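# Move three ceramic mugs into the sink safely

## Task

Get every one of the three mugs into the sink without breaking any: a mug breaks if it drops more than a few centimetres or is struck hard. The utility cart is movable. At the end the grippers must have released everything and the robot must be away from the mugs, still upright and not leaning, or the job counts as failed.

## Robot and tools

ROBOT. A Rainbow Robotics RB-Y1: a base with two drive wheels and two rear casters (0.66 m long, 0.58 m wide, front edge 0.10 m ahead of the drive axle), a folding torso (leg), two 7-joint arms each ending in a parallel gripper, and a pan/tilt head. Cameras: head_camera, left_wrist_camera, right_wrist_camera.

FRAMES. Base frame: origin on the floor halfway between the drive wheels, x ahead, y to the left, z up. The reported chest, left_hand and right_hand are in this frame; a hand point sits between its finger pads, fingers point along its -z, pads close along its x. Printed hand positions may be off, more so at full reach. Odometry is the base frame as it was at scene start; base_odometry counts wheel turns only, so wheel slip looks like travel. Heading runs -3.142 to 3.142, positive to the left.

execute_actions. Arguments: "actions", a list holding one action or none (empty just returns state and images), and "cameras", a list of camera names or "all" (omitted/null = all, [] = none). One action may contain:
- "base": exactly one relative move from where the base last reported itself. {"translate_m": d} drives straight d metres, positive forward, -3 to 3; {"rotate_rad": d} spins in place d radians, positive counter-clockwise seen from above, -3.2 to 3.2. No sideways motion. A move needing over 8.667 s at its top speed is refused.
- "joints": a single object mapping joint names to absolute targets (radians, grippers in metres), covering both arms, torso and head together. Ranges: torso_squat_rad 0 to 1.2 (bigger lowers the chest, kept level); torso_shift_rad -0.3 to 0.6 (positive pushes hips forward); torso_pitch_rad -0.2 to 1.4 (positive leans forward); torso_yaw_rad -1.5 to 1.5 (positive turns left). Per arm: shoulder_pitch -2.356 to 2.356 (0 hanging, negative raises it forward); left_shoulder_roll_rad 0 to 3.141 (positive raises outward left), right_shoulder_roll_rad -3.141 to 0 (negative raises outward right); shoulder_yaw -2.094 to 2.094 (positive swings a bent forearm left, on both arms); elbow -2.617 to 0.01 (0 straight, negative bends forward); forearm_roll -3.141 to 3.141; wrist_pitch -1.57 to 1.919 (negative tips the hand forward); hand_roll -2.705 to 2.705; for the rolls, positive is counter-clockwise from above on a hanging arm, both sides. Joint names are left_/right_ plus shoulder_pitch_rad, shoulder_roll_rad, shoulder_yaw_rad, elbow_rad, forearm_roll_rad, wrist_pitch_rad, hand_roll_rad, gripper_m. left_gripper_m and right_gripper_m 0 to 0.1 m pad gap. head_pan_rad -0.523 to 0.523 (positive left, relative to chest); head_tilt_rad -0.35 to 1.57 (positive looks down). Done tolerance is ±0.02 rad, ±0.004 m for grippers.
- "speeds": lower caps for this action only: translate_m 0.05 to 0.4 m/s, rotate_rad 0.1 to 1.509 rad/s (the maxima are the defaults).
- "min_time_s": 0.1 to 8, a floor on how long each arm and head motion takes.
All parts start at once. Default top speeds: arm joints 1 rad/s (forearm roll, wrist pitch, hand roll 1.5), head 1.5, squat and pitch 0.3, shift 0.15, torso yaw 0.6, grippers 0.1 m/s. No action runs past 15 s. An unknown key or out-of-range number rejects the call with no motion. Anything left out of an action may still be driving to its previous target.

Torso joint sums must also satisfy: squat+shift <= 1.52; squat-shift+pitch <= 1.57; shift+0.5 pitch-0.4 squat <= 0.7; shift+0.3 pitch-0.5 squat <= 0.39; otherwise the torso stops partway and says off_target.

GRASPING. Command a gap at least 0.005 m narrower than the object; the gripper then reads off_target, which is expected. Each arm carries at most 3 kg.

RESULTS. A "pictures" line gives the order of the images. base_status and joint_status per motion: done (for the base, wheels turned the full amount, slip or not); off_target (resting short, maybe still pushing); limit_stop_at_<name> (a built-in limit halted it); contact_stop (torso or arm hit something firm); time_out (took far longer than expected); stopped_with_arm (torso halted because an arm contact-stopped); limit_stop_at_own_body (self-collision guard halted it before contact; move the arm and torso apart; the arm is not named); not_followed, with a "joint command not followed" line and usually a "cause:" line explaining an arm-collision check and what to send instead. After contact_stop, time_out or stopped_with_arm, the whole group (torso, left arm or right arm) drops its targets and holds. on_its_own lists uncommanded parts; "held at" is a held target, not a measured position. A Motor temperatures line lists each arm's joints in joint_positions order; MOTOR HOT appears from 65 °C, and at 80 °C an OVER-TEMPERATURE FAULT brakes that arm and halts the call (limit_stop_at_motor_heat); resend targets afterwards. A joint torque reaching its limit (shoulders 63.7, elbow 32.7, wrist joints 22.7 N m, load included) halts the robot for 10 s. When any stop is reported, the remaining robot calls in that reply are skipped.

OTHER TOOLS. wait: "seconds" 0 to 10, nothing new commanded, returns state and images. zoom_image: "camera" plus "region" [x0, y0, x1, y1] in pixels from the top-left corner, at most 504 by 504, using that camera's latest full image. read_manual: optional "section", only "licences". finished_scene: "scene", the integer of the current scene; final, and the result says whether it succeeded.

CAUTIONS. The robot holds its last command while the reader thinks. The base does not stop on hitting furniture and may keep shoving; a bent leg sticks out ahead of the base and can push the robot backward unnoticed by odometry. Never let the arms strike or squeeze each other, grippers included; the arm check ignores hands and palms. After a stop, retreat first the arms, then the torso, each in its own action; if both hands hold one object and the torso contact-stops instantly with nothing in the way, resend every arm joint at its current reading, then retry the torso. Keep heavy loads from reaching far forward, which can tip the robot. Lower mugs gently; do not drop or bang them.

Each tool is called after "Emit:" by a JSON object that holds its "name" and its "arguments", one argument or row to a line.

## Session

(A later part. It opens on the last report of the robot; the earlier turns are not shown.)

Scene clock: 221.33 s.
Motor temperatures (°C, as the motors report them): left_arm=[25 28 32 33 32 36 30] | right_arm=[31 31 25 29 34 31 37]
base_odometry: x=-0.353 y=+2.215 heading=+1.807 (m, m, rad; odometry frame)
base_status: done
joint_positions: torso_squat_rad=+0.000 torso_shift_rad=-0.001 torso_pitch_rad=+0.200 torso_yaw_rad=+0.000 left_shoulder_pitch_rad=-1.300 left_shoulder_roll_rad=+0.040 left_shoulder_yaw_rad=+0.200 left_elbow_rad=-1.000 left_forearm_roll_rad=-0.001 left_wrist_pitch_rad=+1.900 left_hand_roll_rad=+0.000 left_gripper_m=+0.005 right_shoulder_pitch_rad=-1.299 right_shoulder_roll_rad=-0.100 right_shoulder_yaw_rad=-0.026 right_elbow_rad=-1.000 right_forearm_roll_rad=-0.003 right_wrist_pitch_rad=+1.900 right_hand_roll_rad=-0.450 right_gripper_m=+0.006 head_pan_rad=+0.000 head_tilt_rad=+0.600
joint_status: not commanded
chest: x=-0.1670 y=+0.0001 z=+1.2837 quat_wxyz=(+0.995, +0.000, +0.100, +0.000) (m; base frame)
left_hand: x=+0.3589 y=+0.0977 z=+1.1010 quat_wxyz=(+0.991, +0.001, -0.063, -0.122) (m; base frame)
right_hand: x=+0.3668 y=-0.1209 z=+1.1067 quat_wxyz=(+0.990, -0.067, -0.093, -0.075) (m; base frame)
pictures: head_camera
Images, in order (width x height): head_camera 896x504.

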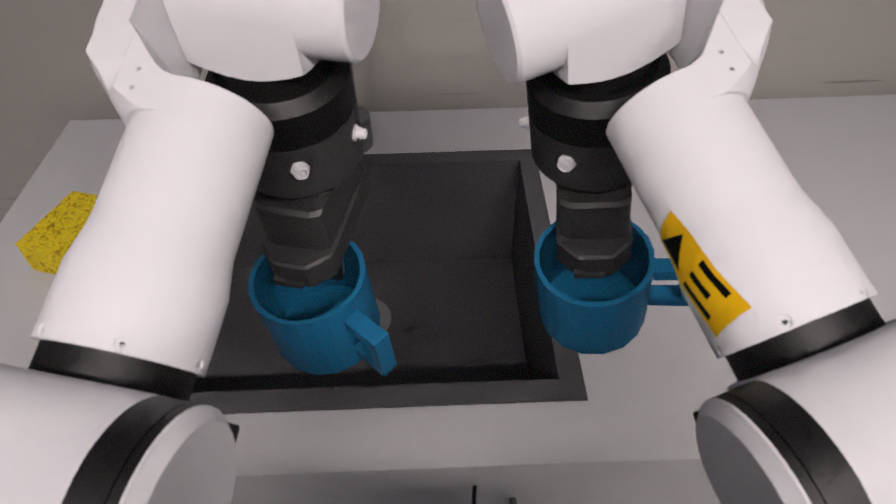

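Emit:
{"name": "execute_actions", "arguments": {
  "actions": [
    {"base":{"translate_m":0.13},"joints":{"torso_yaw_rad":0.25,"torso_shift_rad":0.15}}
  ],
  "cameras": ["head_camera"]
}}

Scene clock: 227.93 s.
Motor temperatures (°C, as the motors report them): left_arm=[25 28 32 33 32 36 30] | right_arm=[31 31 25 29 34 31 37]
base_odometry: x=-0.383 y=+2.342 heading=+1.806 (m, m, rad; odometry frame)
base_status: done
joint_positions: torso_squat_rad=+0.000 torso_shift_rad=+0.150 torso_pitch_rad=+0.201 torso_yaw_rad=+0.250 left_shoulder_pitch_rad=-1.300 left_shoulder_roll_rad=+0.040 left_shoulder_yaw_rad=+0.200 left_elbow_rad=-1.000 left_forearm_roll_rad=-0.001 left_wrist_pitch_rad=+1.900 left_hand_roll_rad=+0.000 left_gripper_m=+0.005 right_shoulder_pitch_rad=-1.299 right_shoulder_roll_rad=-0.100 right_shoulder_yaw_rad=-0.026 right_elbow_rad=-1.000 right_forearm_roll_rad=-0.003 right_wrist_pitch_rad=+1.900 right_hand_roll_rad=-0.450 right_gripper_m=+0.006 head_pan_rad=+0.000 head_tilt_rad=+0.600
joint_status: all done
chest: x=-0.0616 y=+0.0001 z=+1.2758 quat_wxyz=(+0.987, +0.012, +0.099, +0.124) (m; base frame)
left_hand: x=+0.4237 y=+0.2311 z=+1.1012 quat_wxyz=(+0.998, +0.034, -0.059, -0.002) (m; base frame)
right_hand: x=+0.4844 y=+0.0210 z=+1.0963 quat_wxyz=(+0.994, -0.031, -0.099, +0.044) (m; base frame)
pictures: head_camera
Images, in order (width x height): head_camera 896x504.

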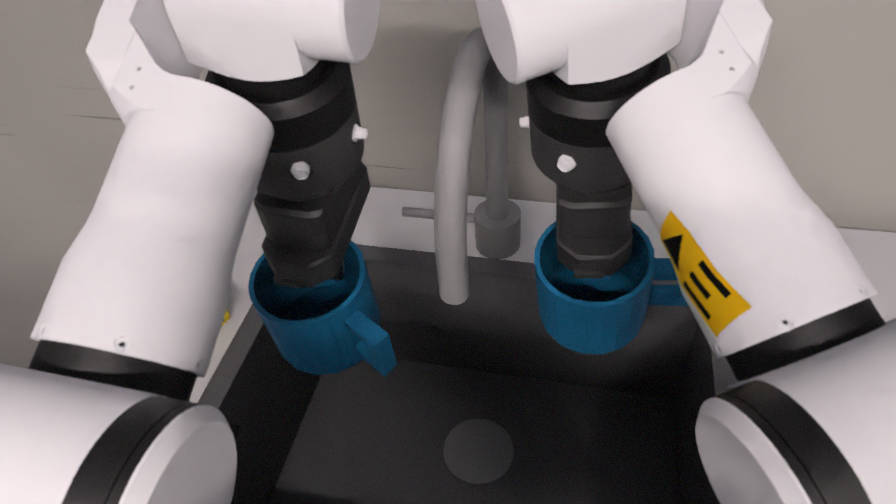

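Emit:
{"name": "execute_actions", "arguments": {
  "actions": [
    {"joints":{"torso_squat_rad":0.5,"torso_pitch_rad":0.4}}
  ],
  "cameras": ["head_camera","right_wrist_camera"]
}}

Scene clock: 235.90 s.
Motor temperatures (°C, as the motors report them): left_arm=[25 28 32 33 32 36 30] | right_arm=[31 31 25 29 34 31 37]
base_odometry: x=-0.383 y=+2.342 heading=+1.806 (m, m, rad; odometry frame)
base_status: not commanded
joint_positions: torso_squat_rad=+0.500 torso_shift_rad=+0.150 torso_pitch_rad=+0.400 torso_yaw_rad=+0.250 left_shoulder_pitch_rad=-1.300 left_shoulder_roll_rad=+0.040 left_shoulder_yaw_rad=+0.200 left_elbow_rad=-1.000 left_forearm_roll_rad=-0.001 left_wrist_pitch_rad=+1.900 left_hand_roll_rad=+0.000 left_gripper_m=+0.005 right_shoulder_pitch_rad=-1.299 right_shoulder_roll_rad=-0.100 right_shoulder_yaw_rad=-0.026 right_elbow_rad=-1.000 right_forearm_roll_rad=-0.003 right_wrist_pitch_rad=+1.900 right_hand_roll_rad=-0.450 right_gripper_m=+0.006 head_pan_rad=+0.000 head_tilt_rad=+0.600
joint_status: all done
chest: x=-0.0155 y=+0.0001 z=+1.1729 quat_wxyz=(+0.972, +0.025, +0.197, +0.122) (m; base frame)
left_hand: x=+0.4255 y=+0.2310 z=+0.9054 quat_wxyz=(+0.999, +0.033, +0.041, -0.005) (m; base frame)
right_hand: x=+0.4840 y=+0.0209 z=+0.8885 quat_wxyz=(+0.999, -0.026, +0.001, +0.047) (m; base frame)
pictures: head_camera, right_wrist_camera
Images, in order (width x height): head_camera 896x504, right_wrist_camera 644x364.

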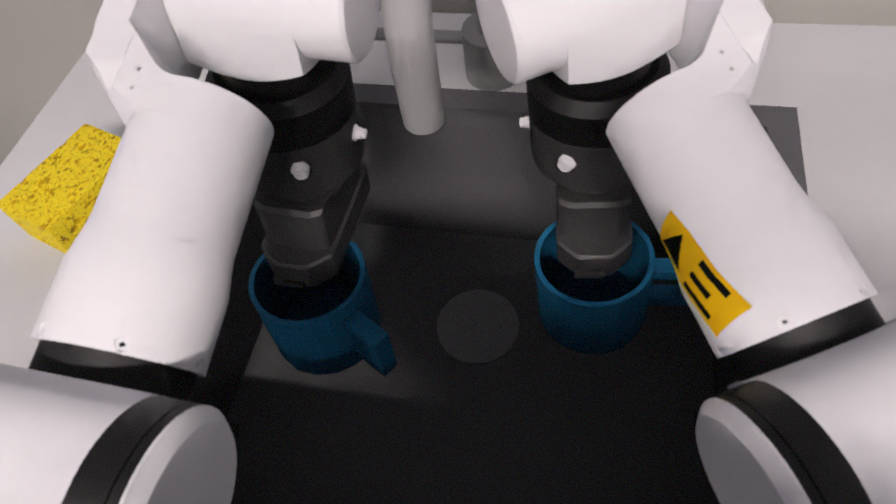

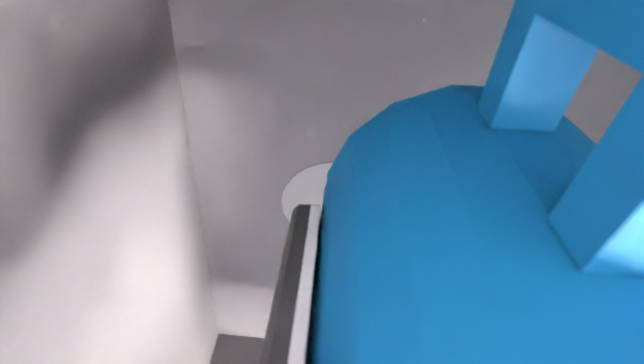

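Emit:
{"name": "execute_actions", "arguments": {
  "actions": [
    {"joints":{"torso_squat_rad":0.65}}
  ],
  "cameras": ["head_camera","right_wrist_camera"]
}}

Scene clock: 240.80 s.
Motor temperatures (°C, as the motors report them): left_arm=[26 28 32 33 32 36 30] | right_arm=[31 31 25 29 34 31 37]
base_odometry: x=-0.383 y=+2.342 heading=+1.806 (m, m, rad; odometry frame)
base_status: not commanded
joint_positions: torso_squat_rad=+0.650 torso_shift_rad=+0.150 torso_pitch_rad=+0.400 torso_yaw_rad=+0.250 left_shoulder_pitch_rad=-1.300 left_shoulder_roll_rad=+0.040 left_shoulder_yaw_rad=+0.200 left_elbow_rad=-1.000 left_forearm_roll_rad=-0.001 left_wrist_pitch_rad=+1.900 left_hand_roll_rad=+0.000 left_gripper_m=+0.005 right_shoulder_pitch_rad=-1.299 right_shoulder_roll_rad=-0.100 right_shoulder_yaw_rad=-0.026 right_elbow_rad=-1.000 right_forearm_roll_rad=-0.003 right_wrist_pitch_rad=+1.900 right_hand_roll_rad=-0.450 right_gripper_m=+0.006 head_pan_rad=+0.000 head_tilt_rad=+0.600
joint_status: all done
chest: x=-0.0241 y=+0.0001 z=+1.1165 quat_wxyz=(+0.972, +0.025, +0.197, +0.122) (m; base frame)
left_hand: x=+0.4169 y=+0.2310 z=+0.8490 quat_wxyz=(+0.999, +0.033, +0.041, -0.005) (m; base frame)
right_hand: x=+0.4754 y=+0.0209 z=+0.8322 quat_wxyz=(+0.999, -0.026, +0.001, +0.047) (m; base frame)
pictures: head_camera, right_wrist_camera
Images, in order (width x height): head_camera 896x504, right_wrist_camera 644x364.

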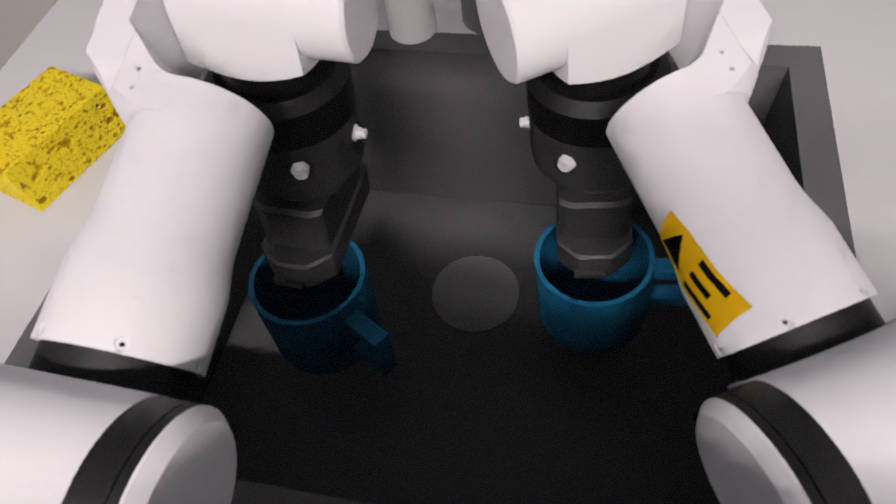

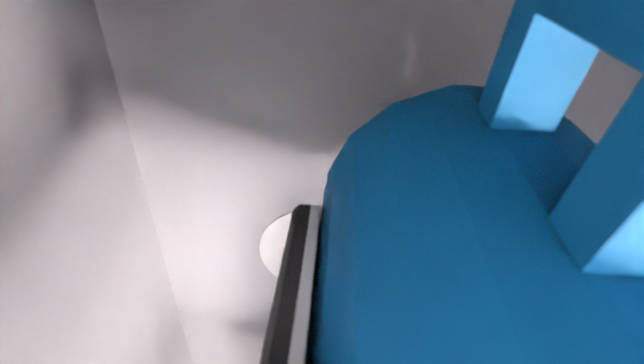

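Emit:
{"name": "execute_actions", "arguments": {
  "actions": [
    {"joints":{"torso_squat_rad":0.7}}
  ],
  "cameras": ["head_camera"]
}}

Scene clock: 249.73 s.
Motor temperatures (°C, as the motors report them): left_arm=[26 28 32 33 32 36 30] | right_arm=[31 31 25 29 34 31 37]
base_odometry: x=-0.383 y=+2.342 heading=+1.806 (m, m, rad; odometry frame)
base_status: not commanded
joint_positions: torso_squat_rad=+0.700 torso_shift_rad=+0.150 torso_pitch_rad=+0.400 torso_yaw_rad=+0.250 left_shoulder_pitch_rad=-1.300 left_shoulder_roll_rad=+0.040 left_shoulder_yaw_rad=+0.200 left_elbow_rad=-1.000 left_forearm_roll_rad=-0.001 left_wrist_pitch_rad=+1.900 left_hand_roll_rad=+0.000 left_gripper_m=+0.005 right_shoulder_pitch_rad=-1.299 right_shoulder_roll_rad=-0.100 right_shoulder_yaw_rad=-0.026 right_elbow_rad=-1.000 right_forearm_roll_rad=-0.003 right_wrist_pitch_rad=+1.900 right_hand_roll_rad=-0.450 right_gripper_m=+0.006 head_pan_rad=+0.000 head_tilt_rad=+0.600
joint_status: all done
chest: x=-0.0274 y=+0.0001 z=+1.0949 quat_wxyz=(+0.972, +0.025, +0.197, +0.122) (m; base frame)
left_hand: x=+0.4136 y=+0.2310 z=+0.8274 quat_wxyz=(+0.999, +0.033, +0.041, -0.005) (m; base frame)
right_hand: x=+0.4721 y=+0.0209 z=+0.8105 quat_wxyz=(+0.999, -0.026, +0.001, +0.047) (m; base frame)
pictures: head_camera
Images, in order (width x height): head_camera 896x504.

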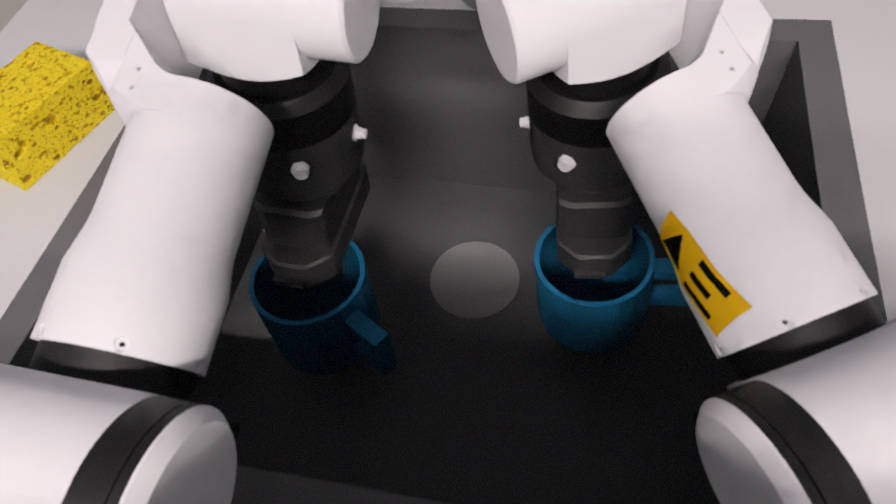

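No contact yet; lower more.

Emit:
{"name": "execute_actions", "arguments": {
  "actions": [
    {"joints":{"torso_squat_rad":0.76}}
  ],
  "cameras": ["head_camera"]
}}

Scene clock: 253.73 s.
Motor temperatures (°C, as the motors report them): left_arm=[26 28 32 33 32 36 30] | right_arm=[31 31 25 29 34 31 37]
base_odometry: x=-0.383 y=+2.342 heading=+1.806 (m, m, rad; odometry frame)
base_status: not commanded
joint_positions: torso_squat_rad=+0.760 torso_shift_rad=+0.150 torso_pitch_rad=+0.399 torso_yaw_rad=+0.250 left_shoulder_pitch_rad=-1.300 left_shoulder_roll_rad=+0.040 left_shoulder_yaw_rad=+0.200 left_elbow_rad=-1.000 left_forearm_roll_rad=-0.001 left_wrist_pitch_rad=+1.900 left_hand_roll_rad=+0.000 left_gripper_m=+0.005 right_shoulder_pitch_rad=-1.303 right_shoulder_roll_rad=-0.100 right_shoulder_yaw_rad=-0.026 right_elbow_rad=-1.000 right_forearm_roll_rad=-0.003 right_wrist_pitch_rad=+1.900 right_hand_roll_rad=-0.450 right_gripper_m=+0.006 head_pan_rad=+0.000 head_tilt_rad=+0.600
joint_status: all done
chest: x=-0.0322 y=+0.0002 z=+1.0673 quat_wxyz=(+0.973, +0.025, +0.197, +0.122) (m; base frame)
left_hand: x=+0.4091 y=+0.2311 z=+0.8004 quat_wxyz=(+0.999, +0.033, +0.040, -0.005) (m; base frame)
right_hand: x=+0.4687 y=+0.0215 z=+0.7853 quat_wxyz=(+0.999, -0.026, -0.002, +0.047) (m; base frame)
pictures: head_camera
Images, in order (width x height): head_camera 896x504.

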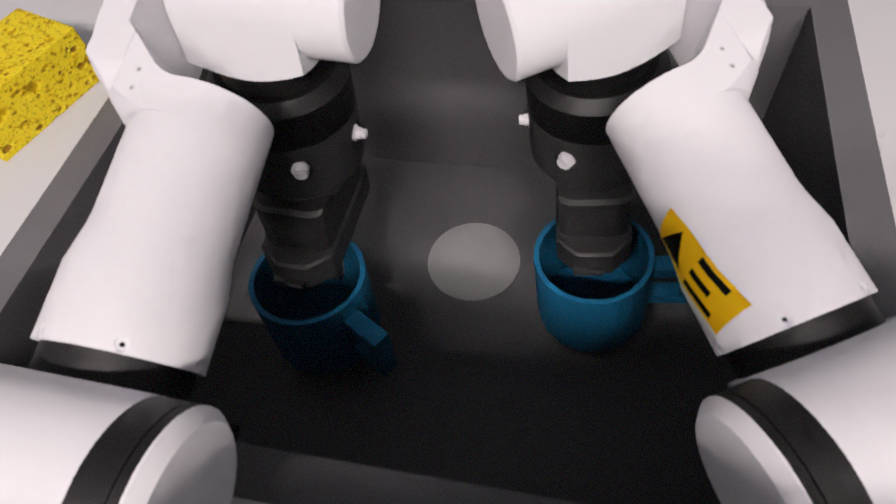

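Right touched down. Release both, rise.

Emit:
{"name": "execute_actions", "arguments": {
  "actions": [
    {"joints":{"left_gripper_m":0.08,"right_gripper_m":0.08}}
  ],
  "cameras": []
}}

Emit:
{"name": "execute_actions", "arguments": {
  "actions": [
    {"joints":{"torso_squat_rad":0.0,"torso_pitch_rad":0.2}}
  ],
  "cameras": ["head_camera"]
}}

Scene clock: 257.97 s.
Motor temperatures (°C, as the motors report them): left_arm=[26 28 32 33 32 36 30] | right_arm=[31 31 25 29 34 31 37]
base_odometry: x=-0.383 y=+2.342 heading=+1.806 (m, m, rad; odometry frame)
base_status: not commanded
joint_positions: torso_squat_rad=+0.760 torso_shift_rad=+0.150 torso_pitch_rad=+0.399 torso_yaw_rad=+0.250 left_shoulder_pitch_rad=-1.300 left_shoulder_roll_rad=+0.040 left_shoulder_yaw_rad=+0.200 left_elbow_rad=-1.000 left_forearm_roll_rad=-0.001 left_wrist_pitch_rad=+1.900 left_hand_roll_rad=+0.000 left_gripper_m=+0.080 right_shoulder_pitch_rad=-1.303 right_shoulder_roll_rad=-0.100 right_shoulder_yaw_rad=-0.026 right_elbow_rad=-1.000 right_forearm_roll_rad=-0.003 right_wrist_pitch_rad=+1.900 right_hand_roll_rad=-0.450 right_gripper_m=+0.080 head_pan_rad=+0.000 head_tilt_rad=+0.600
joint_status: all done
chest: x=-0.0322 y=+0.0002 z=+1.0673 quat_wxyz=(+0.973, +0.025, +0.197, +0.122) (m; base frame)
left_hand: x=+0.4091 y=+0.2311 z=+0.8004 quat_wxyz=(+0.999, +0.033, +0.040, -0.005) (m; base frame)
right_hand: x=+0.4687 y=+0.0215 z=+0.7853 quat_wxyz=(+0.999, -0.026, -0.002, +0.047) (m; base frame)
pictures: none
No camera images: the call's "cameras" was empty. Leave "cameras" out to get every camera's image.

Scene clock: 261.27 s.
Motor temperatures (°C, as the motors report them): left_arm=[26 28 32 33 32 36 30] | right_arm=[31 31 25 29 34 31 37]
base_odometry: x=-0.383 y=+2.342 heading=+1.806 (m, m, rad; odometry frame)
base_status: not commanded
joint_positions: torso_squat_rad=+0.000 torso_shift_rad=+0.150 torso_pitch_rad=+0.200 torso_yaw_rad=+0.250 left_shoulder_pitch_rad=-1.300 left_shoulder_roll_rad=+0.040 left_shoulder_yaw_rad=+0.200 left_elbow_rad=-1.000 left_forearm_roll_rad=-0.001 left_wrist_pitch_rad=+1.900 left_hand_roll_rad=+0.000 left_gripper_m=+0.080 right_shoulder_pitch_rad=-1.300 right_shoulder_roll_rad=-0.100 right_shoulder_yaw_rad=-0.026 right_elbow_rad=-1.000 right_forearm_roll_rad=-0.003 right_wrist_pitch_rad=+1.900 right_hand_roll_rad=-0.450 right_gripper_m=+0.080 head_pan_rad=+0.000 head_tilt_rad=+0.600
joint_status: all done
chest: x=-0.0619 y=+0.0001 z=+1.2759 quat_wxyz=(+0.987, +0.012, +0.099, +0.124) (m; base frame)
left_hand: x=+0.4235 y=+0.2310 z=+1.1015 quat_wxyz=(+0.998, +0.034, -0.059, -0.002) (m; base frame)
right_hand: x=+0.4844 y=+0.0210 z=+1.0969 quat_wxyz=(+0.994, -0.031, -0.099, +0.044) (m; base frame)
pictures: head_camera
Images, in order (width x height): head_camera 896x504.

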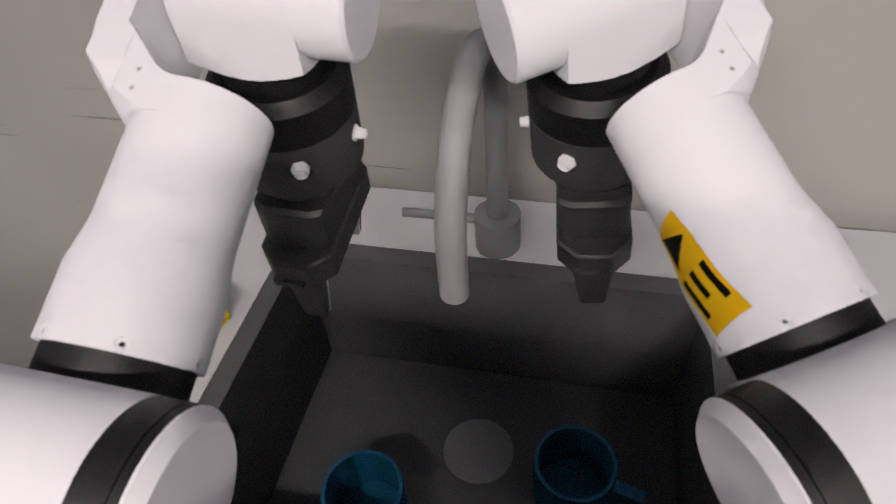

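Emit:
{"name": "execute_actions", "arguments": {
  "actions": [
    {"base":{"translate_m":-0.4},"joints":{"torso_yaw_rad":0,"torso_shift_rad":0}}
  ],
  "cameras": []
}}

Emit:
{"name": "execute_actions", "arguments": {
  "actions": [
    {"base":{"rotate_rad":2.82},"joints":{"left_shoulder_pitch_rad":0,"left_elbow_rad":-0.2,"left_wrist_pitch_rad":0,"left_shoulder_yaw_rad":0,"right_shoulder_pitch_rad":-0.6,"right_elbow_rad":-1.4,"right_wrist_pitch_rad":0.6,"right_hand_roll_rad":0,"right_shoulder_yaw_rad":-0.2,"right_shoulder_roll_rad":-0.04,"torso_squat_rad":0.35,"torso_pitch_rad":0.4}}
  ],
  "cameras": []
}}

Emit:
{"name": "execute_actions", "arguments": {
  "actions": [
    {"base":{"translate_m":2.2}}
  ],
  "cameras": []
}}

Emit:
{"name": "execute_actions", "arguments": {
  "actions": [
    {"base":{"translate_m":2.0}}
  ],
  "cameras": []
}}

Emit:
{"name": "execute_actions", "arguments": {
  "actions": [
    {"base":{"rotate_rad":2.0},"joints":{"head_tilt_rad":0.35}}
  ],
  "cameras": ["head_camera"]
}}

Scene clock: 282.03 s.
Motor temperatures (°C, as the motors report them): left_arm=[26 28 32 33 32 36 30] | right_arm=[31 31 25 29 34 31 37]
base_odometry: x=-0.290 y=+1.953 heading=+1.806 (m, m, rad; odometry frame)
base_status: done
joint_positions: torso_squat_rad=+0.000 torso_shift_rad=+0.000 torso_pitch_rad=+0.200 torso_yaw_rad=+0.000 left_shoulder_pitch_rad=-1.300 left_shoulder_roll_rad=+0.040 left_shoulder_yaw_rad=+0.200 left_elbow_rad=-1.000 left_forearm_roll_rad=-0.001 left_wrist_pitch_rad=+1.900 left_hand_roll_rad=+0.000 left_gripper_m=+0.080 right_shoulder_pitch_rad=-1.300 right_shoulder_roll_rad=-0.100 right_shoulder_yaw_rad=-0.026 right_elbow_rad=-1.000 right_forearm_roll_rad=-0.003 right_wrist_pitch_rad=+1.900 right_hand_roll_rad=-0.450 right_gripper_m=+0.080 head_pan_rad=+0.000 head_tilt_rad=+0.600
joint_status: all done
chest: x=-0.1666 y=+0.0000 z=+1.2838 quat_wxyz=(+0.995, +0.000, +0.100, +0.000) (m; base frame)
left_hand: x=+0.3593 y=+0.0975 z=+1.1014 quat_wxyz=(+0.991, +0.001, -0.063, -0.122) (m; base frame)
right_hand: x=+0.3674 y=-0.1210 z=+1.1073 quat_wxyz=(+0.990, -0.068, -0.094, -0.076) (m; base frame)
pictures: none
No camera images: the call's "cameras" was empty. Leave "cameras" out to get every camera's image.

Scene clock: 287.10 s.
Motor temperatures (°C, as the motors report them): left_arm=[26 28 32 33 32 36 30] | right_arm=[31 31 25 29 34 31 37]
base_odometry: x=-0.290 y=+1.952 heading=-1.660 (m, m, rad; odometry frame)
base_status: done
joint_positions: torso_squat_rad=+0.304 torso_shift_rad=+0.000 torso_pitch_rad=+0.369 torso_yaw_rad=-0.001 left_shoulder_pitch_rad=+0.000 left_shoulder_roll_rad=+0.040 left_shoulder_yaw_rad=+0.000 left_elbow_rad=-0.200 left_forearm_roll_rad=-0.001 left_wrist_pitch_rad=+0.000 left_hand_roll_rad=+0.000 left_gripper_m=+0.080 right_shoulder_pitch_rad=-0.600 right_shoulder_roll_rad=-0.040 right_shoulder_yaw_rad=-0.200 right_elbow_rad=-1.400 right_forearm_roll_rad=-0.003 right_wrist_pitch_rad=+0.600 right_hand_roll_rad=+0.000 right_gripper_m=+0.080 head_pan_rad=+0.000 head_tilt_rad=+0.600
joint_status: torso_squat_rad contact_stop (moved +0.303 of +0.350); torso_pitch_rad contact_stop (moved +0.169 of +0.200); the others done
on_its_own: torso_squat_rad is held at +0.304, not at your +0.350, since a contact_stop; torso_pitch_rad is held at +0.369, not at your +0.400, since a contact_stop
chest: x=-0.1167 y=+0.0000 z=+1.2371 quat_wxyz=(+0.983, +0.000, +0.183, +0.000) (m; base frame)
left_hand: x=-0.2707 y=+0.2504 z=+0.5692 quat_wxyz=(+0.996, +0.019, +0.085, -0.006) (m; base frame)
right_hand: x=+0.4477 y=-0.2139 z=+0.8988 quat_wxyz=(+0.878, +0.008, -0.479, -0.006) (m; base frame)
pictures: none
No camera images: the call's "cameras" was empty. Leave "cameras" out to get every camera's image.

not run: a stop came earlier in this reply.

not run: a stop came earlier in this reply.

not run: a stop came earlier in this reply.

Emit:
{"name": "execute_actions", "arguments": {
  "actions": [
    {"base":{"translate_m":2.2},"joints":{"left_shoulder_roll_rad":0.25,"left_shoulder_pitch_rad":-0.3}}
  ],
  "cameras": []
}}

Emit:
{"name": "execute_actions", "arguments": {
  "actions": [
    {"base":{"translate_m":2.0},"joints":{"torso_squat_rad":0.35,"torso_pitch_rad":0.4}}
  ],
  "cameras": []
}}

Emit:
{"name": "execute_actions", "arguments": {
  "actions": [
    {"base":{"rotate_rad":2.0},"joints":{"head_tilt_rad":0.35}}
  ],
  "cameras": ["head_camera"]
}}

Scene clock: 298.90 s.
Motor temperatures (°C, as the motors report them): left_arm=[25 28 32 33 32 36 30] | right_arm=[31 31 25 29 34 31 37]
base_odometry: x=-0.485 y=-0.239 heading=-1.659 (m, m, rad; odometry frame)
base_status: done
joint_positions: torso_squat_rad=+0.304 torso_shift_rad=-0.001 torso_pitch_rad=+0.369 torso_yaw_rad=-0.001 left_shoulder_pitch_rad=-0.300 left_shoulder_roll_rad=+0.250 left_shoulder_yaw_rad=+0.000 left_elbow_rad=-0.200 left_forearm_roll_rad=-0.001 left_wrist_pitch_rad=+0.000 left_hand_roll_rad=+0.000 left_gripper_m=+0.080 right_shoulder_pitch_rad=-0.600 right_shoulder_roll_rad=-0.040 right_shoulder_yaw_rad=-0.200 right_elbow_rad=-1.400 right_forearm_roll_rad=-0.003 right_wrist_pitch_rad=+0.600 right_hand_roll_rad=+0.000 right_gripper_m=+0.080 head_pan_rad=+0.000 head_tilt_rad=+0.600
joint_status: all done
on_its_own: torso_squat_rad is held at +0.304, not at your +0.350, since a contact_stop; torso_pitch_rad is held at +0.369, not at your +0.400, since a contact_stop
chest: x=-0.1167 y=+0.0000 z=+1.2371 quat_wxyz=(+0.983, +0.000, +0.183, +0.000) (m; base frame)
left_hand: x=-0.0367 y=+0.3864 z=+0.5665 quat_wxyz=(+0.990, +0.109, -0.062, -0.067) (m; base frame)
right_hand: x=+0.4476 y=-0.2139 z=+0.8987 quat_wxyz=(+0.878, +0.008, -0.479, -0.006) (m; base frame)
pictures: none
No camera images: the call's "cameras" was empty. Leave "cameras" out to get every camera's image.

Scene clock: 305.27 s.
Motor temperatures (°C, as the motors report them): left_arm=[25 28 32 33 32 36 30] | right_arm=[31 31 25 29 34 31 37]
base_odometry: x=-0.661 y=-2.231 heading=-1.659 (m, m, rad; odometry frame)
base_status: done
joint_positions: torso_squat_rad=+0.350 torso_shift_rad=+0.000 torso_pitch_rad=+0.400 torso_yaw_rad=-0.001 left_shoulder_pitch_rad=-0.300 left_shoulder_roll_rad=+0.250 left_shoulder_yaw_rad=+0.000 left_elbow_rad=-0.200 left_forearm_roll_rad=-0.001 left_wrist_pitch_rad=+0.000 left_hand_roll_rad=+0.000 left_gripper_m=+0.080 right_shoulder_pitch_rad=-0.600 right_shoulder_roll_rad=-0.040 right_shoulder_yaw_rad=-0.200 right_elbow_rad=-1.400 right_forearm_roll_rad=-0.003 right_wrist_pitch_rad=+0.600 right_hand_roll_rad=+0.000 right_gripper_m=+0.080 head_pan_rad=+0.000 head_tilt_rad=+0.600
joint_status: all done
chest: x=-0.1078 y=+0.0000 z=+1.2231 quat_wxyz=(+0.980, +0.000, +0.199, +0.000) (m; base frame)
left_hand: x=-0.0487 y=+0.3864 z=+0.5503 quat_wxyz=(+0.991, +0.108, -0.047, -0.069) (m; base frame)
right_hand: x=+0.4457 y=-0.2139 z=+0.8673 quat_wxyz=(+0.885, +0.008, -0.465, -0.006) (m; base frame)
pictures: none
No camera images: the call's "cameras" was empty. Leave "cameras" out to get every camera's image.

Scene clock: 309.57 s.
Motor temperatures (°C, as the motors report them): left_arm=[25 28 32 33 32 36 30] | right_arm=[31 31 25 29 34 31 37]
base_odometry: x=-0.662 y=-2.231 heading=+0.340 (m, m, rad; odometry frame)
base_status: done
joint_positions: torso_squat_rad=+0.350 torso_shift_rad=+0.000 torso_pitch_rad=+0.400 torso_yaw_rad=-0.001 left_shoulder_pitch_rad=-0.300 left_shoulder_roll_rad=+0.250 left_shoulder_yaw_rad=+0.000 left_elbow_rad=-0.200 left_forearm_roll_rad=-0.001 left_wrist_pitch_rad=+0.000 left_hand_roll_rad=+0.000 left_gripper_m=+0.080 right_shoulder_pitch_rad=-0.600 right_shoulder_roll_rad=-0.040 right_shoulder_yaw_rad=-0.200 right_elbow_rad=-1.400 right_forearm_roll_rad=-0.003 right_wrist_pitch_rad=+0.600 right_hand_roll_rad=+0.000 right_gripper_m=+0.080 head_pan_rad=+0.000 head_tilt_rad=+0.350
joint_status: all done
chest: x=-0.1078 y=+0.0000 z=+1.2231 quat_wxyz=(+0.980, +0.000, +0.199, +0.000) (m; base frame)
left_hand: x=-0.0487 y=+0.3864 z=+0.5503 quat_wxyz=(+0.991, +0.108, -0.047, -0.069) (m; base frame)
right_hand: x=+0.4457 y=-0.2139 z=+0.8673 quat_wxyz=(+0.885, +0.008, -0.465, -0.006) (m; base frame)
pictures: head_camera
Images, in order (width x height): head_camera 896x504.

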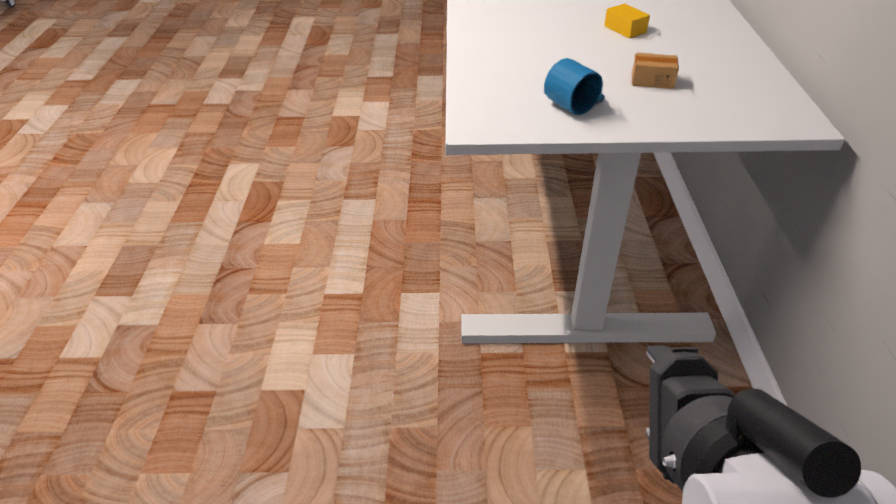

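Emit:
{"name": "execute_actions", "arguments": {
  "actions": [
    {"base":{"rotate_rad":-0.6},"joints":{"torso_yaw_rad":0.6}}
  ],
  "cameras": []
}}

Emit:
{"name": "execute_actions", "arguments": {
  "actions": [
    {"base":{"translate_m":0.55}}
  ],
  "cameras": []
}}

Emit:
{"name": "execute_actions", "arguments": {
  "actions": [
    {"base":{"rotate_rad":0.6},"joints":{"head_tilt_rad":0.6,"head_pan_rad":-0.3}}
  ],
  "cameras": ["head_camera","right_wrist_camera"]
}}

Scene clock: 386.33 s.
Motor temperatures (°C, as the motors report them): left_arm=[24 28 32 32 32 36 30] | right_arm=[30 31 25 29 34 31 37]
base_odometry: x=-0.661 y=-2.231 heading=-0.259 (m, m, rad; odometry frame)
base_status: done
joint_positions: torso_squat_rad=+0.350 torso_shift_rad=-0.001 torso_pitch_rad=+0.400 torso_yaw_rad=+0.600 left_shoulder_pitch_rad=-0.300 left_shoulder_roll_rad=+0.250 left_shoulder_yaw_rad=+0.000 left_elbow_rad=-0.200 left_forearm_roll_rad=-0.001 left_wrist_pitch_rad=+0.000 left_hand_roll_rad=+0.000 left_gripper_m=+0.080 right_shoulder_pitch_rad=-0.600 right_shoulder_roll_rad=-0.040 right_shoulder_yaw_rad=-0.200 right_elbow_rad=-1.400 right_forearm_roll_rad=-0.003 right_wrist_pitch_rad=+0.600 right_hand_roll_rad=+0.000 right_gripper_m=+0.080 head_pan_rad=+0.000 head_tilt_rad=+0.350
joint_status: all done
chest: x=-0.1078 y=+0.0000 z=+1.2231 quat_wxyz=(+0.936, +0.059, +0.190, +0.290) (m; base frame)
left_hand: x=-0.3009 y=+0.4976 z=+0.6569 quat_wxyz=(+0.953, +0.230, -0.007, +0.199) (m; base frame)
right_hand: x=+0.4526 y=+0.1900 z=+0.8644 quat_wxyz=(+0.846, +0.237, -0.441, +0.182) (m; base frame)
pictures: none
No camera images: the call's "cameras" was empty. Leave "cameras" out to get every camera's image.

Scene clock: 389.07 s.
Motor temperatures (°C, as the motors report them): left_arm=[24 28 32 32 32 36 30] | right_arm=[31 31 25 29 34 31 37]
base_odometry: x=-0.130 y=-2.372 heading=-0.260 (m, m, rad; odometry frame)
base_status: done
joint_positions: torso_squat_rad=+0.350 torso_shift_rad=+0.000 torso_pitch_rad=+0.400 torso_yaw_rad=+0.600 left_shoulder_pitch_rad=-0.300 left_shoulder_roll_rad=+0.250 left_shoulder_yaw_rad=+0.000 left_elbow_rad=-0.200 left_forearm_roll_rad=-0.001 left_wrist_pitch_rad=+0.000 left_hand_roll_rad=+0.000 left_gripper_m=+0.080 right_shoulder_pitch_rad=-0.600 right_shoulder_roll_rad=-0.040 right_shoulder_yaw_rad=-0.200 right_elbow_rad=-1.400 right_forearm_roll_rad=-0.003 right_wrist_pitch_rad=+0.600 right_hand_roll_rad=+0.000 right_gripper_m=+0.080 head_pan_rad=+0.000 head_tilt_rad=+0.350
joint_status: not commanded
chest: x=-0.1077 y=+0.0000 z=+1.2230 quat_wxyz=(+0.936, +0.059, +0.190, +0.290) (m; base frame)
left_hand: x=-0.3008 y=+0.4976 z=+0.6569 quat_wxyz=(+0.953, +0.230, -0.007, +0.199) (m; base frame)
right_hand: x=+0.4526 y=+0.1900 z=+0.8643 quat_wxyz=(+0.846, +0.237, -0.441, +0.182) (m; base frame)
pictures: none
No camera images: the call's "cameras" was empty. Leave "cameras" out to get every camera's image.

Scene clock: 391.57 s.
Motor temperatures (°C, as the motors report them): left_arm=[24 28 32 32 32 36 30] | right_arm=[31 31 25 29 34 31 37]
base_odometry: x=-0.130 y=-2.372 heading=+0.340 (m, m, rad; odometry frame)
base_status: done
joint_positions: torso_squat_rad=+0.350 torso_shift_rad=+0.000 torso_pitch_rad=+0.400 torso_yaw_rad=+0.600 left_shoulder_pitch_rad=-0.300 left_shoulder_roll_rad=+0.250 left_shoulder_yaw_rad=+0.000 left_elbow_rad=-0.200 left_forearm_roll_rad=-0.001 left_wrist_pitch_rad=+0.000 left_hand_roll_rad=+0.000 left_gripper_m=+0.080 right_shoulder_pitch_rad=-0.600 right_shoulder_roll_rad=-0.040 right_shoulder_yaw_rad=-0.200 right_elbow_rad=-1.400 right_forearm_roll_rad=-0.003 right_wrist_pitch_rad=+0.600 right_hand_roll_rad=+0.000 right_gripper_m=+0.080 head_pan_rad=-0.300 head_tilt_rad=+0.600
joint_status: all done
chest: x=-0.1077 y=+0.0000 z=+1.2230 quat_wxyz=(+0.936, +0.059, +0.190, +0.290) (m; base frame)
left_hand: x=-0.3009 y=+0.4976 z=+0.6569 quat_wxyz=(+0.953, +0.230, -0.007, +0.199) (m; base frame)
right_hand: x=+0.4526 y=+0.1900 z=+0.8643 quat_wxyz=(+0.846, +0.237, -0.441, +0.182) (m; base frame)
pictures: head_camera, right_wrist_camera
Images, in order (width x height): head_camera 896x504, right_wrist_camera 644x364.

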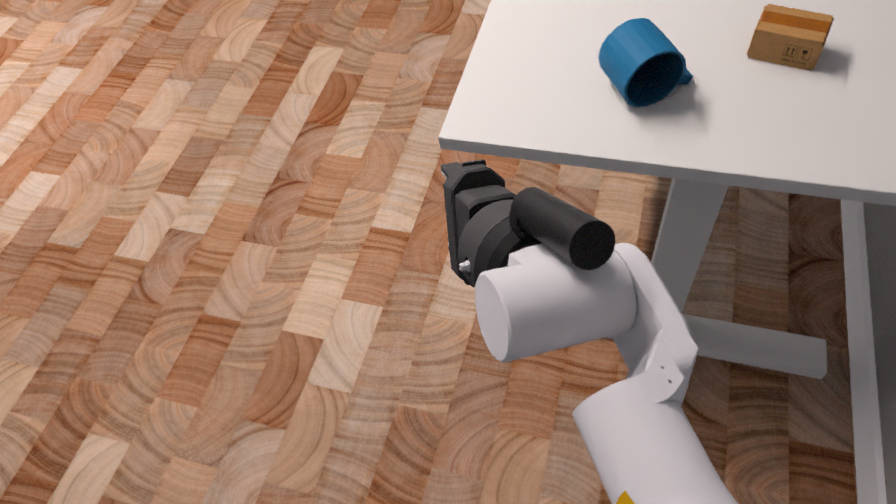

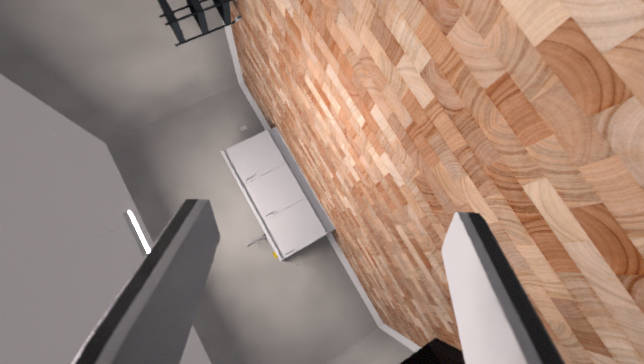

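Emit:
{"name": "execute_actions", "arguments": {
  "actions": [
    {"base":{"translate_m":0.2},"joints":{"right_shoulder_roll_rad":-0.5}}
  ],
  "cameras": ["head_camera"]
}}

Scene clock: 397.07 s.
Motor temperatures (°C, as the motors report them): left_arm=[24 28 32 32 32 36 30] | right_arm=[31 31 25 29 34 31 37]
base_odometry: x=+0.059 y=-2.306 heading=+0.341 (m, m, rad; odometry frame)
base_status: done
joint_positions: torso_squat_rad=+0.350 torso_shift_rad=+0.000 torso_pitch_rad=+0.400 torso_yaw_rad=+0.600 left_shoulder_pitch_rad=-0.300 left_shoulder_roll_rad=+0.250 left_shoulder_yaw_rad=+0.000 left_elbow_rad=-0.200 left_forearm_roll_rad=-0.001 left_wrist_pitch_rad=+0.000 left_hand_roll_rad=+0.000 left_gripper_m=+0.080 right_shoulder_pitch_rad=-0.600 right_shoulder_roll_rad=-0.500 right_shoulder_yaw_rad=-0.200 right_elbow_rad=-1.400 right_forearm_roll_rad=-0.003 right_wrist_pitch_rad=+0.600 right_hand_roll_rad=+0.000 right_gripper_m=+0.080 head_pan_rad=-0.300 head_tilt_rad=+0.600
joint_status: all done
chest: x=-0.1077 y=+0.0000 z=+1.2230 quat_wxyz=(+0.936, +0.059, +0.190, +0.290) (m; base frame)
left_hand: x=-0.3008 y=+0.4976 z=+0.6569 quat_wxyz=(+0.953, +0.230, -0.007, +0.199) (m; base frame)
right_hand: x=+0.5930 y=+0.0057 z=+0.9103 quat_wxyz=(+0.812, +0.036, -0.534, +0.233) (m; base frame)
pictures: head_camera
Images, in order (width x height): head_camera 896x504.

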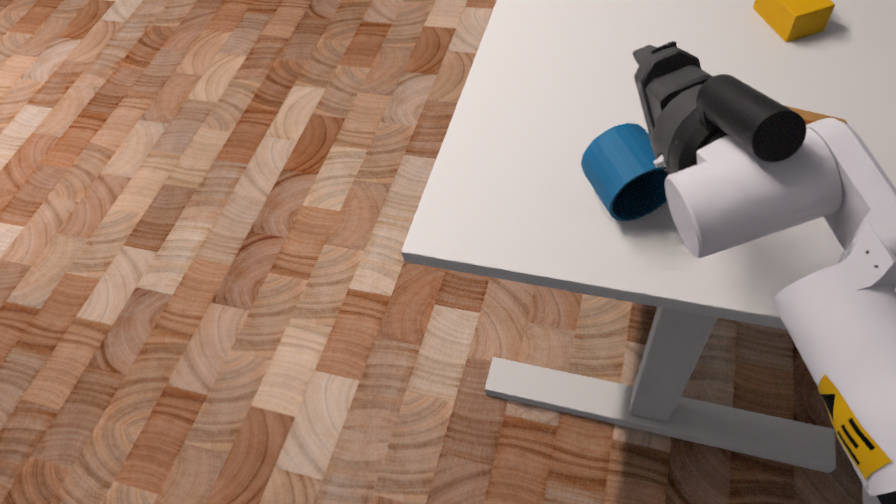

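Emit:
{"name": "execute_actions", "arguments": {
  "actions": [
    {"base":{"translate_m":-0.14},"joints":{"torso_squat_rad":0.5}}
  ],
  "cameras": ["head_camera","right_wrist_camera"]
}}

Scene clock: 402.03 s.
Motor temperatures (°C, as the motors report them): left_arm=[24 28 32 32 32 36 30] | right_arm=[31 31 25 29 34 31 37]
base_odometry: x=-0.073 y=-2.352 heading=+0.340 (m, m, rad; odometry frame)
base_status: done
joint_positions: torso_squat_rad=+0.500 torso_shift_rad=-0.001 torso_pitch_rad=+0.400 torso_yaw_rad=+0.600 left_shoulder_pitch_rad=-0.300 left_shoulder_roll_rad=+0.250 left_shoulder_yaw_rad=+0.000 left_elbow_rad=-0.200 left_forearm_roll_rad=-0.001 left_wrist_pitch_rad=+0.000 left_hand_roll_rad=+0.000 left_gripper_m=+0.080 right_shoulder_pitch_rad=-0.600 right_shoulder_roll_rad=-0.500 right_shoulder_yaw_rad=-0.200 right_elbow_rad=-1.400 right_forearm_roll_rad=-0.003 right_wrist_pitch_rad=+0.600 right_hand_roll_rad=+0.000 right_gripper_m=+0.080 head_pan_rad=-0.300 head_tilt_rad=+0.600
joint_status: all done
chest: x=-0.1078 y=+0.0000 z=+1.1798 quat_wxyz=(+0.936, +0.059, +0.190, +0.290) (m; base frame)
left_hand: x=-0.3009 y=+0.4975 z=+0.6136 quat_wxyz=(+0.953, +0.230, -0.007, +0.199) (m; base frame)
right_hand: x=+0.5930 y=+0.0057 z=+0.8673 quat_wxyz=(+0.812, +0.036, -0.534, +0.233) (m; base frame)
pictures: head_camera, right_wrist_camera
Images, in order (width x height): head_camera 896x504, right_wrist_camera 644x364.

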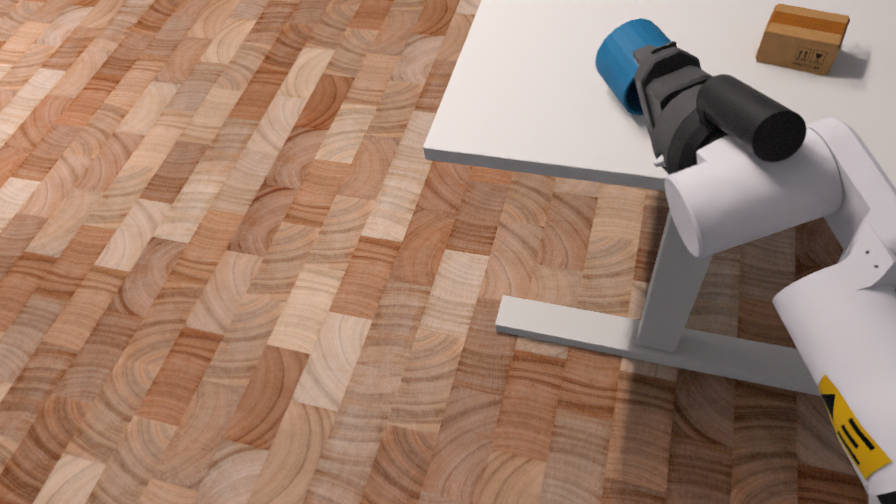

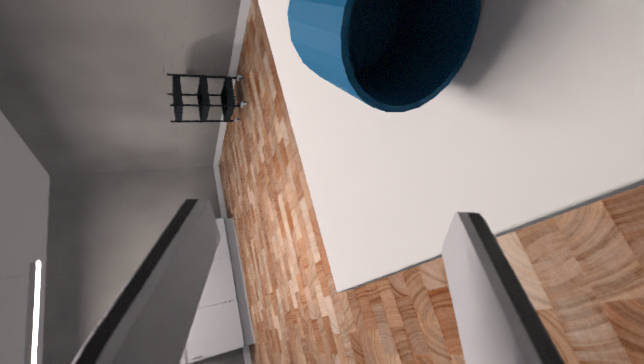

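Emit:
{"name": "execute_actions", "arguments": {
  "actions": [
    {"joints":{"torso_squat_rad":0.62,"right_shoulder_roll_rad":-0.62}}
  ],
  "cameras": ["head_camera","right_wrist_camera"]
}}

Scene clock: 406.00 s.
Motor temperatures (°C, as the motors report them): left_arm=[24 28 32 32 32 36 30] | right_arm=[31 31 25 29 34 31 37]
base_odometry: x=-0.073 y=-2.352 heading=+0.340 (m, m, rad; odometry frame)
base_status: not commanded
joint_positions: torso_squat_rad=+0.620 torso_shift_rad=+0.000 torso_pitch_rad=+0.400 torso_yaw_rad=+0.600 left_shoulder_pitch_rad=-0.300 left_shoulder_roll_rad=+0.250 left_shoulder_yaw_rad=+0.000 left_elbow_rad=-0.200 left_forearm_roll_rad=-0.001 left_wrist_pitch_rad=+0.000 left_hand_roll_rad=+0.000 left_gripper_m=+0.080 right_shoulder_pitch_rad=-0.600 right_shoulder_roll_rad=-0.620 right_shoulder_yaw_rad=-0.200 right_elbow_rad=-1.400 right_forearm_roll_rad=-0.003 right_wrist_pitch_rad=+0.600 right_hand_roll_rad=+0.000 right_gripper_m=+0.080 head_pan_rad=-0.300 head_tilt_rad=+0.600
joint_status: all done
chest: x=-0.1078 y=+0.0000 z=+1.1352 quat_wxyz=(+0.936, +0.059, +0.190, +0.290) (m; base frame)
left_hand: x=-0.3008 y=+0.4976 z=+0.5691 quat_wxyz=(+0.953, +0.230, -0.008, +0.199) (m; base frame)
right_hand: x=+0.6226 y=-0.0411 z=+0.8510 quat_wxyz=(+0.796, -0.017, -0.554, +0.245) (m; base frame)
pictures: head_camera, right_wrist_camera
Images, in order (width x height): head_camera 896x504, right_wrist_camera 644x364.

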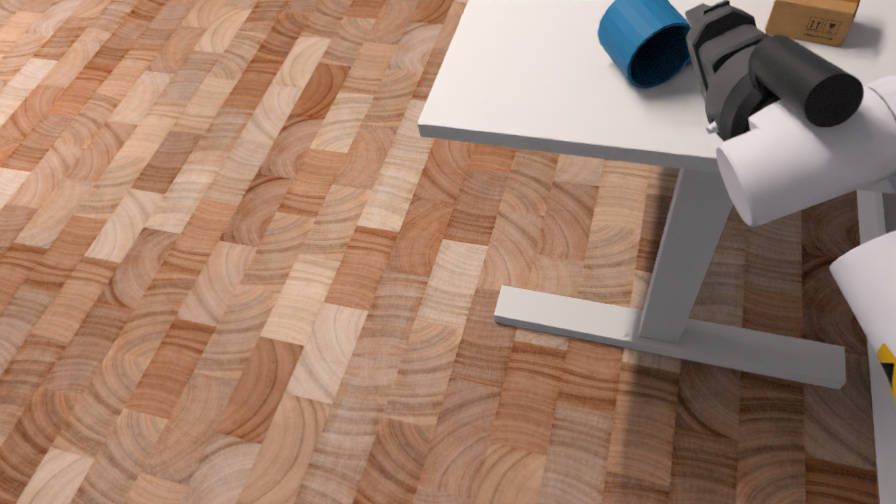

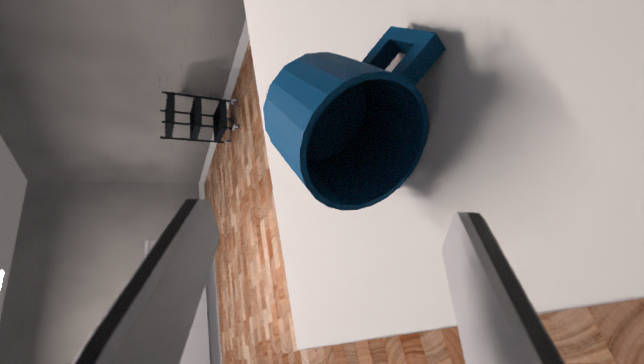

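Emit:
{"name": "execute_actions", "arguments": {
  "actions": [
    {"joints":{"torso_squat_rad":0.7,"right_shoulder_yaw_rad":0.1},"min_time_s":1.5}
  ],
  "cameras": ["head_camera","right_wrist_camera"]
}}

Scene clock: 411.07 s.
Motor temperatures (°C, as the motors report them): left_arm=[24 28 32 32 32 36 30] | right_arm=[31 31 25 29 34 31 37]
base_odometry: x=-0.073 y=-2.352 heading=+0.340 (m, m, rad; odometry frame)
base_status: not commanded
joint_positions: torso_squat_rad=+0.700 torso_shift_rad=+0.000 torso_pitch_rad=+0.400 torso_yaw_rad=+0.600 left_shoulder_pitch_rad=-0.300 left_shoulder_roll_rad=+0.250 left_shoulder_yaw_rad=+0.000 left_elbow_rad=-0.200 left_forearm_roll_rad=-0.001 left_wrist_pitch_rad=+0.000 left_hand_roll_rad=+0.000 left_gripper_m=+0.080 right_shoulder_pitch_rad=-0.600 right_shoulder_roll_rad=-0.620 right_shoulder_yaw_rad=+0.100 right_elbow_rad=-1.400 right_forearm_roll_rad=-0.003 right_wrist_pitch_rad=+0.600 right_hand_roll_rad=+0.000 right_gripper_m=+0.080 head_pan_rad=-0.300 head_tilt_rad=+0.600
joint_status: all done
chest: x=-0.1077 y=+0.0000 z=+1.1009 quat_wxyz=(+0.936, +0.059, +0.190, +0.290) (m; base frame)
left_hand: x=-0.3008 y=+0.4976 z=+0.5347 quat_wxyz=(+0.953, +0.230, -0.008, +0.199) (m; base frame)
right_hand: x=+0.5578 y=+0.0649 z=+0.7707 quat_wxyz=(+0.763, +0.011, -0.520, +0.384) (m; base frame)
pictures: head_camera, right_wrist_camera
Images, in order (width x height): head_camera 896x504, right_wrist_camera 644x364.

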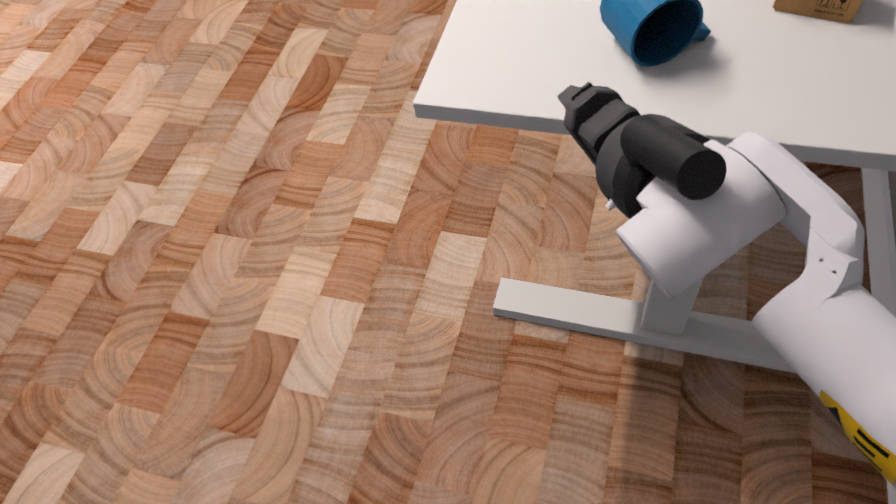

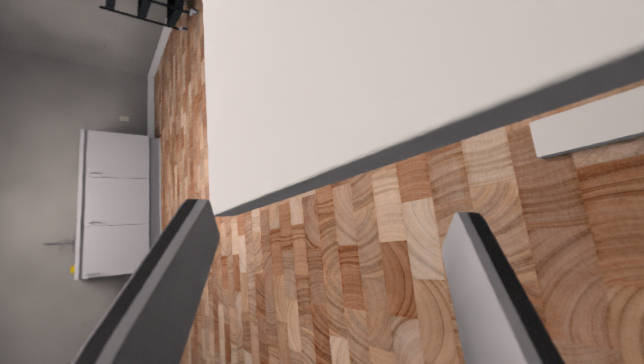

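Emit:
{"name": "execute_actions", "arguments": {
  "actions": [
    {"joints":{"torso_squat_rad":0.68,"right_shoulder_roll_rad":-0.85,"head_tilt_rad":0.45},"min_time_s":1.5}
  ],
  "cameras": ["head_camera","right_wrist_camera"]
}}

Scene clock: 418.83 s.
Motor temperatures (°C, as the motors report them): left_arm=[24 28 32 32 32 36 30] | right_arm=[31 31 25 29 34 31 37]
base_odometry: x=-0.073 y=-2.352 heading=+0.340 (m, m, rad; odometry frame)
base_status: not commanded
joint_positions: torso_squat_rad=+0.680 torso_shift_rad=+0.000 torso_pitch_rad=+0.400 torso_yaw_rad=+0.600 left_shoulder_pitch_rad=-0.300 left_shoulder_roll_rad=+0.250 left_shoulder_yaw_rad=+0.000 left_elbow_rad=-0.200 left_forearm_roll_rad=-0.001 left_wrist_pitch_rad=+0.000 left_hand_roll_rad=+0.000 left_gripper_m=+0.080 right_shoulder_pitch_rad=-0.600 right_shoulder_roll_rad=-0.849 right_shoulder_yaw_rad=+0.100 right_elbow_rad=-1.400 right_forearm_roll_rad=-0.003 right_wrist_pitch_rad=+0.600 right_hand_roll_rad=+0.000 right_gripper_m=+0.080 head_pan_rad=-0.300 head_tilt_rad=+0.450
joint_status: all done
chest: x=-0.1077 y=+0.0000 z=+1.1098 quat_wxyz=(+0.936, +0.059, +0.190, +0.290) (m; base frame)
left_hand: x=-0.3009 y=+0.4976 z=+0.5437 quat_wxyz=(+0.953, +0.230, -0.007, +0.199) (m; base frame)
right_hand: x=+0.6182 y=-0.0251 z=+0.8248 quat_wxyz=(+0.734, -0.097, -0.539, +0.403) (m; base frame)
pictures: head_camera, right_wrist_camera
Images, in order (width x height): head_camera 896x504, right_wrist_camera 644x364.

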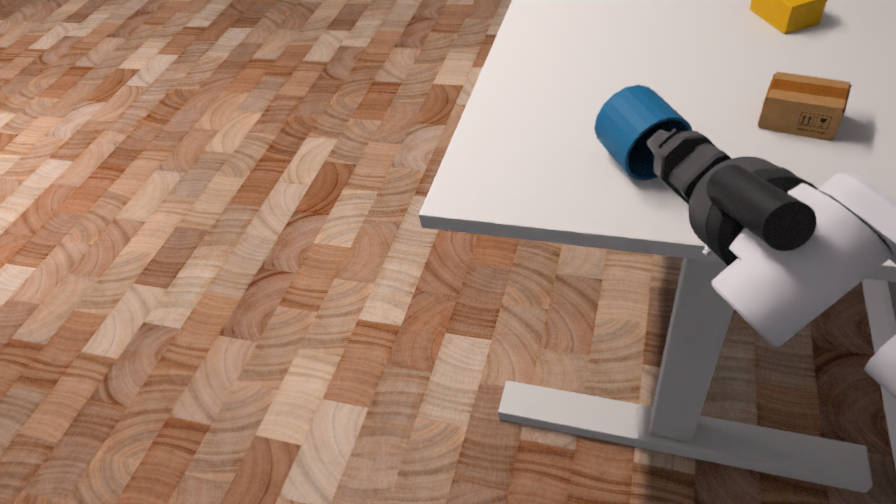

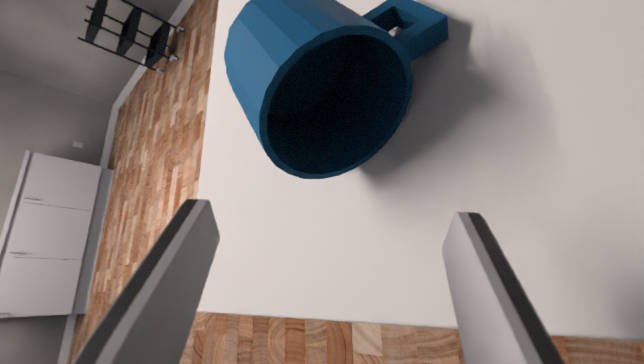

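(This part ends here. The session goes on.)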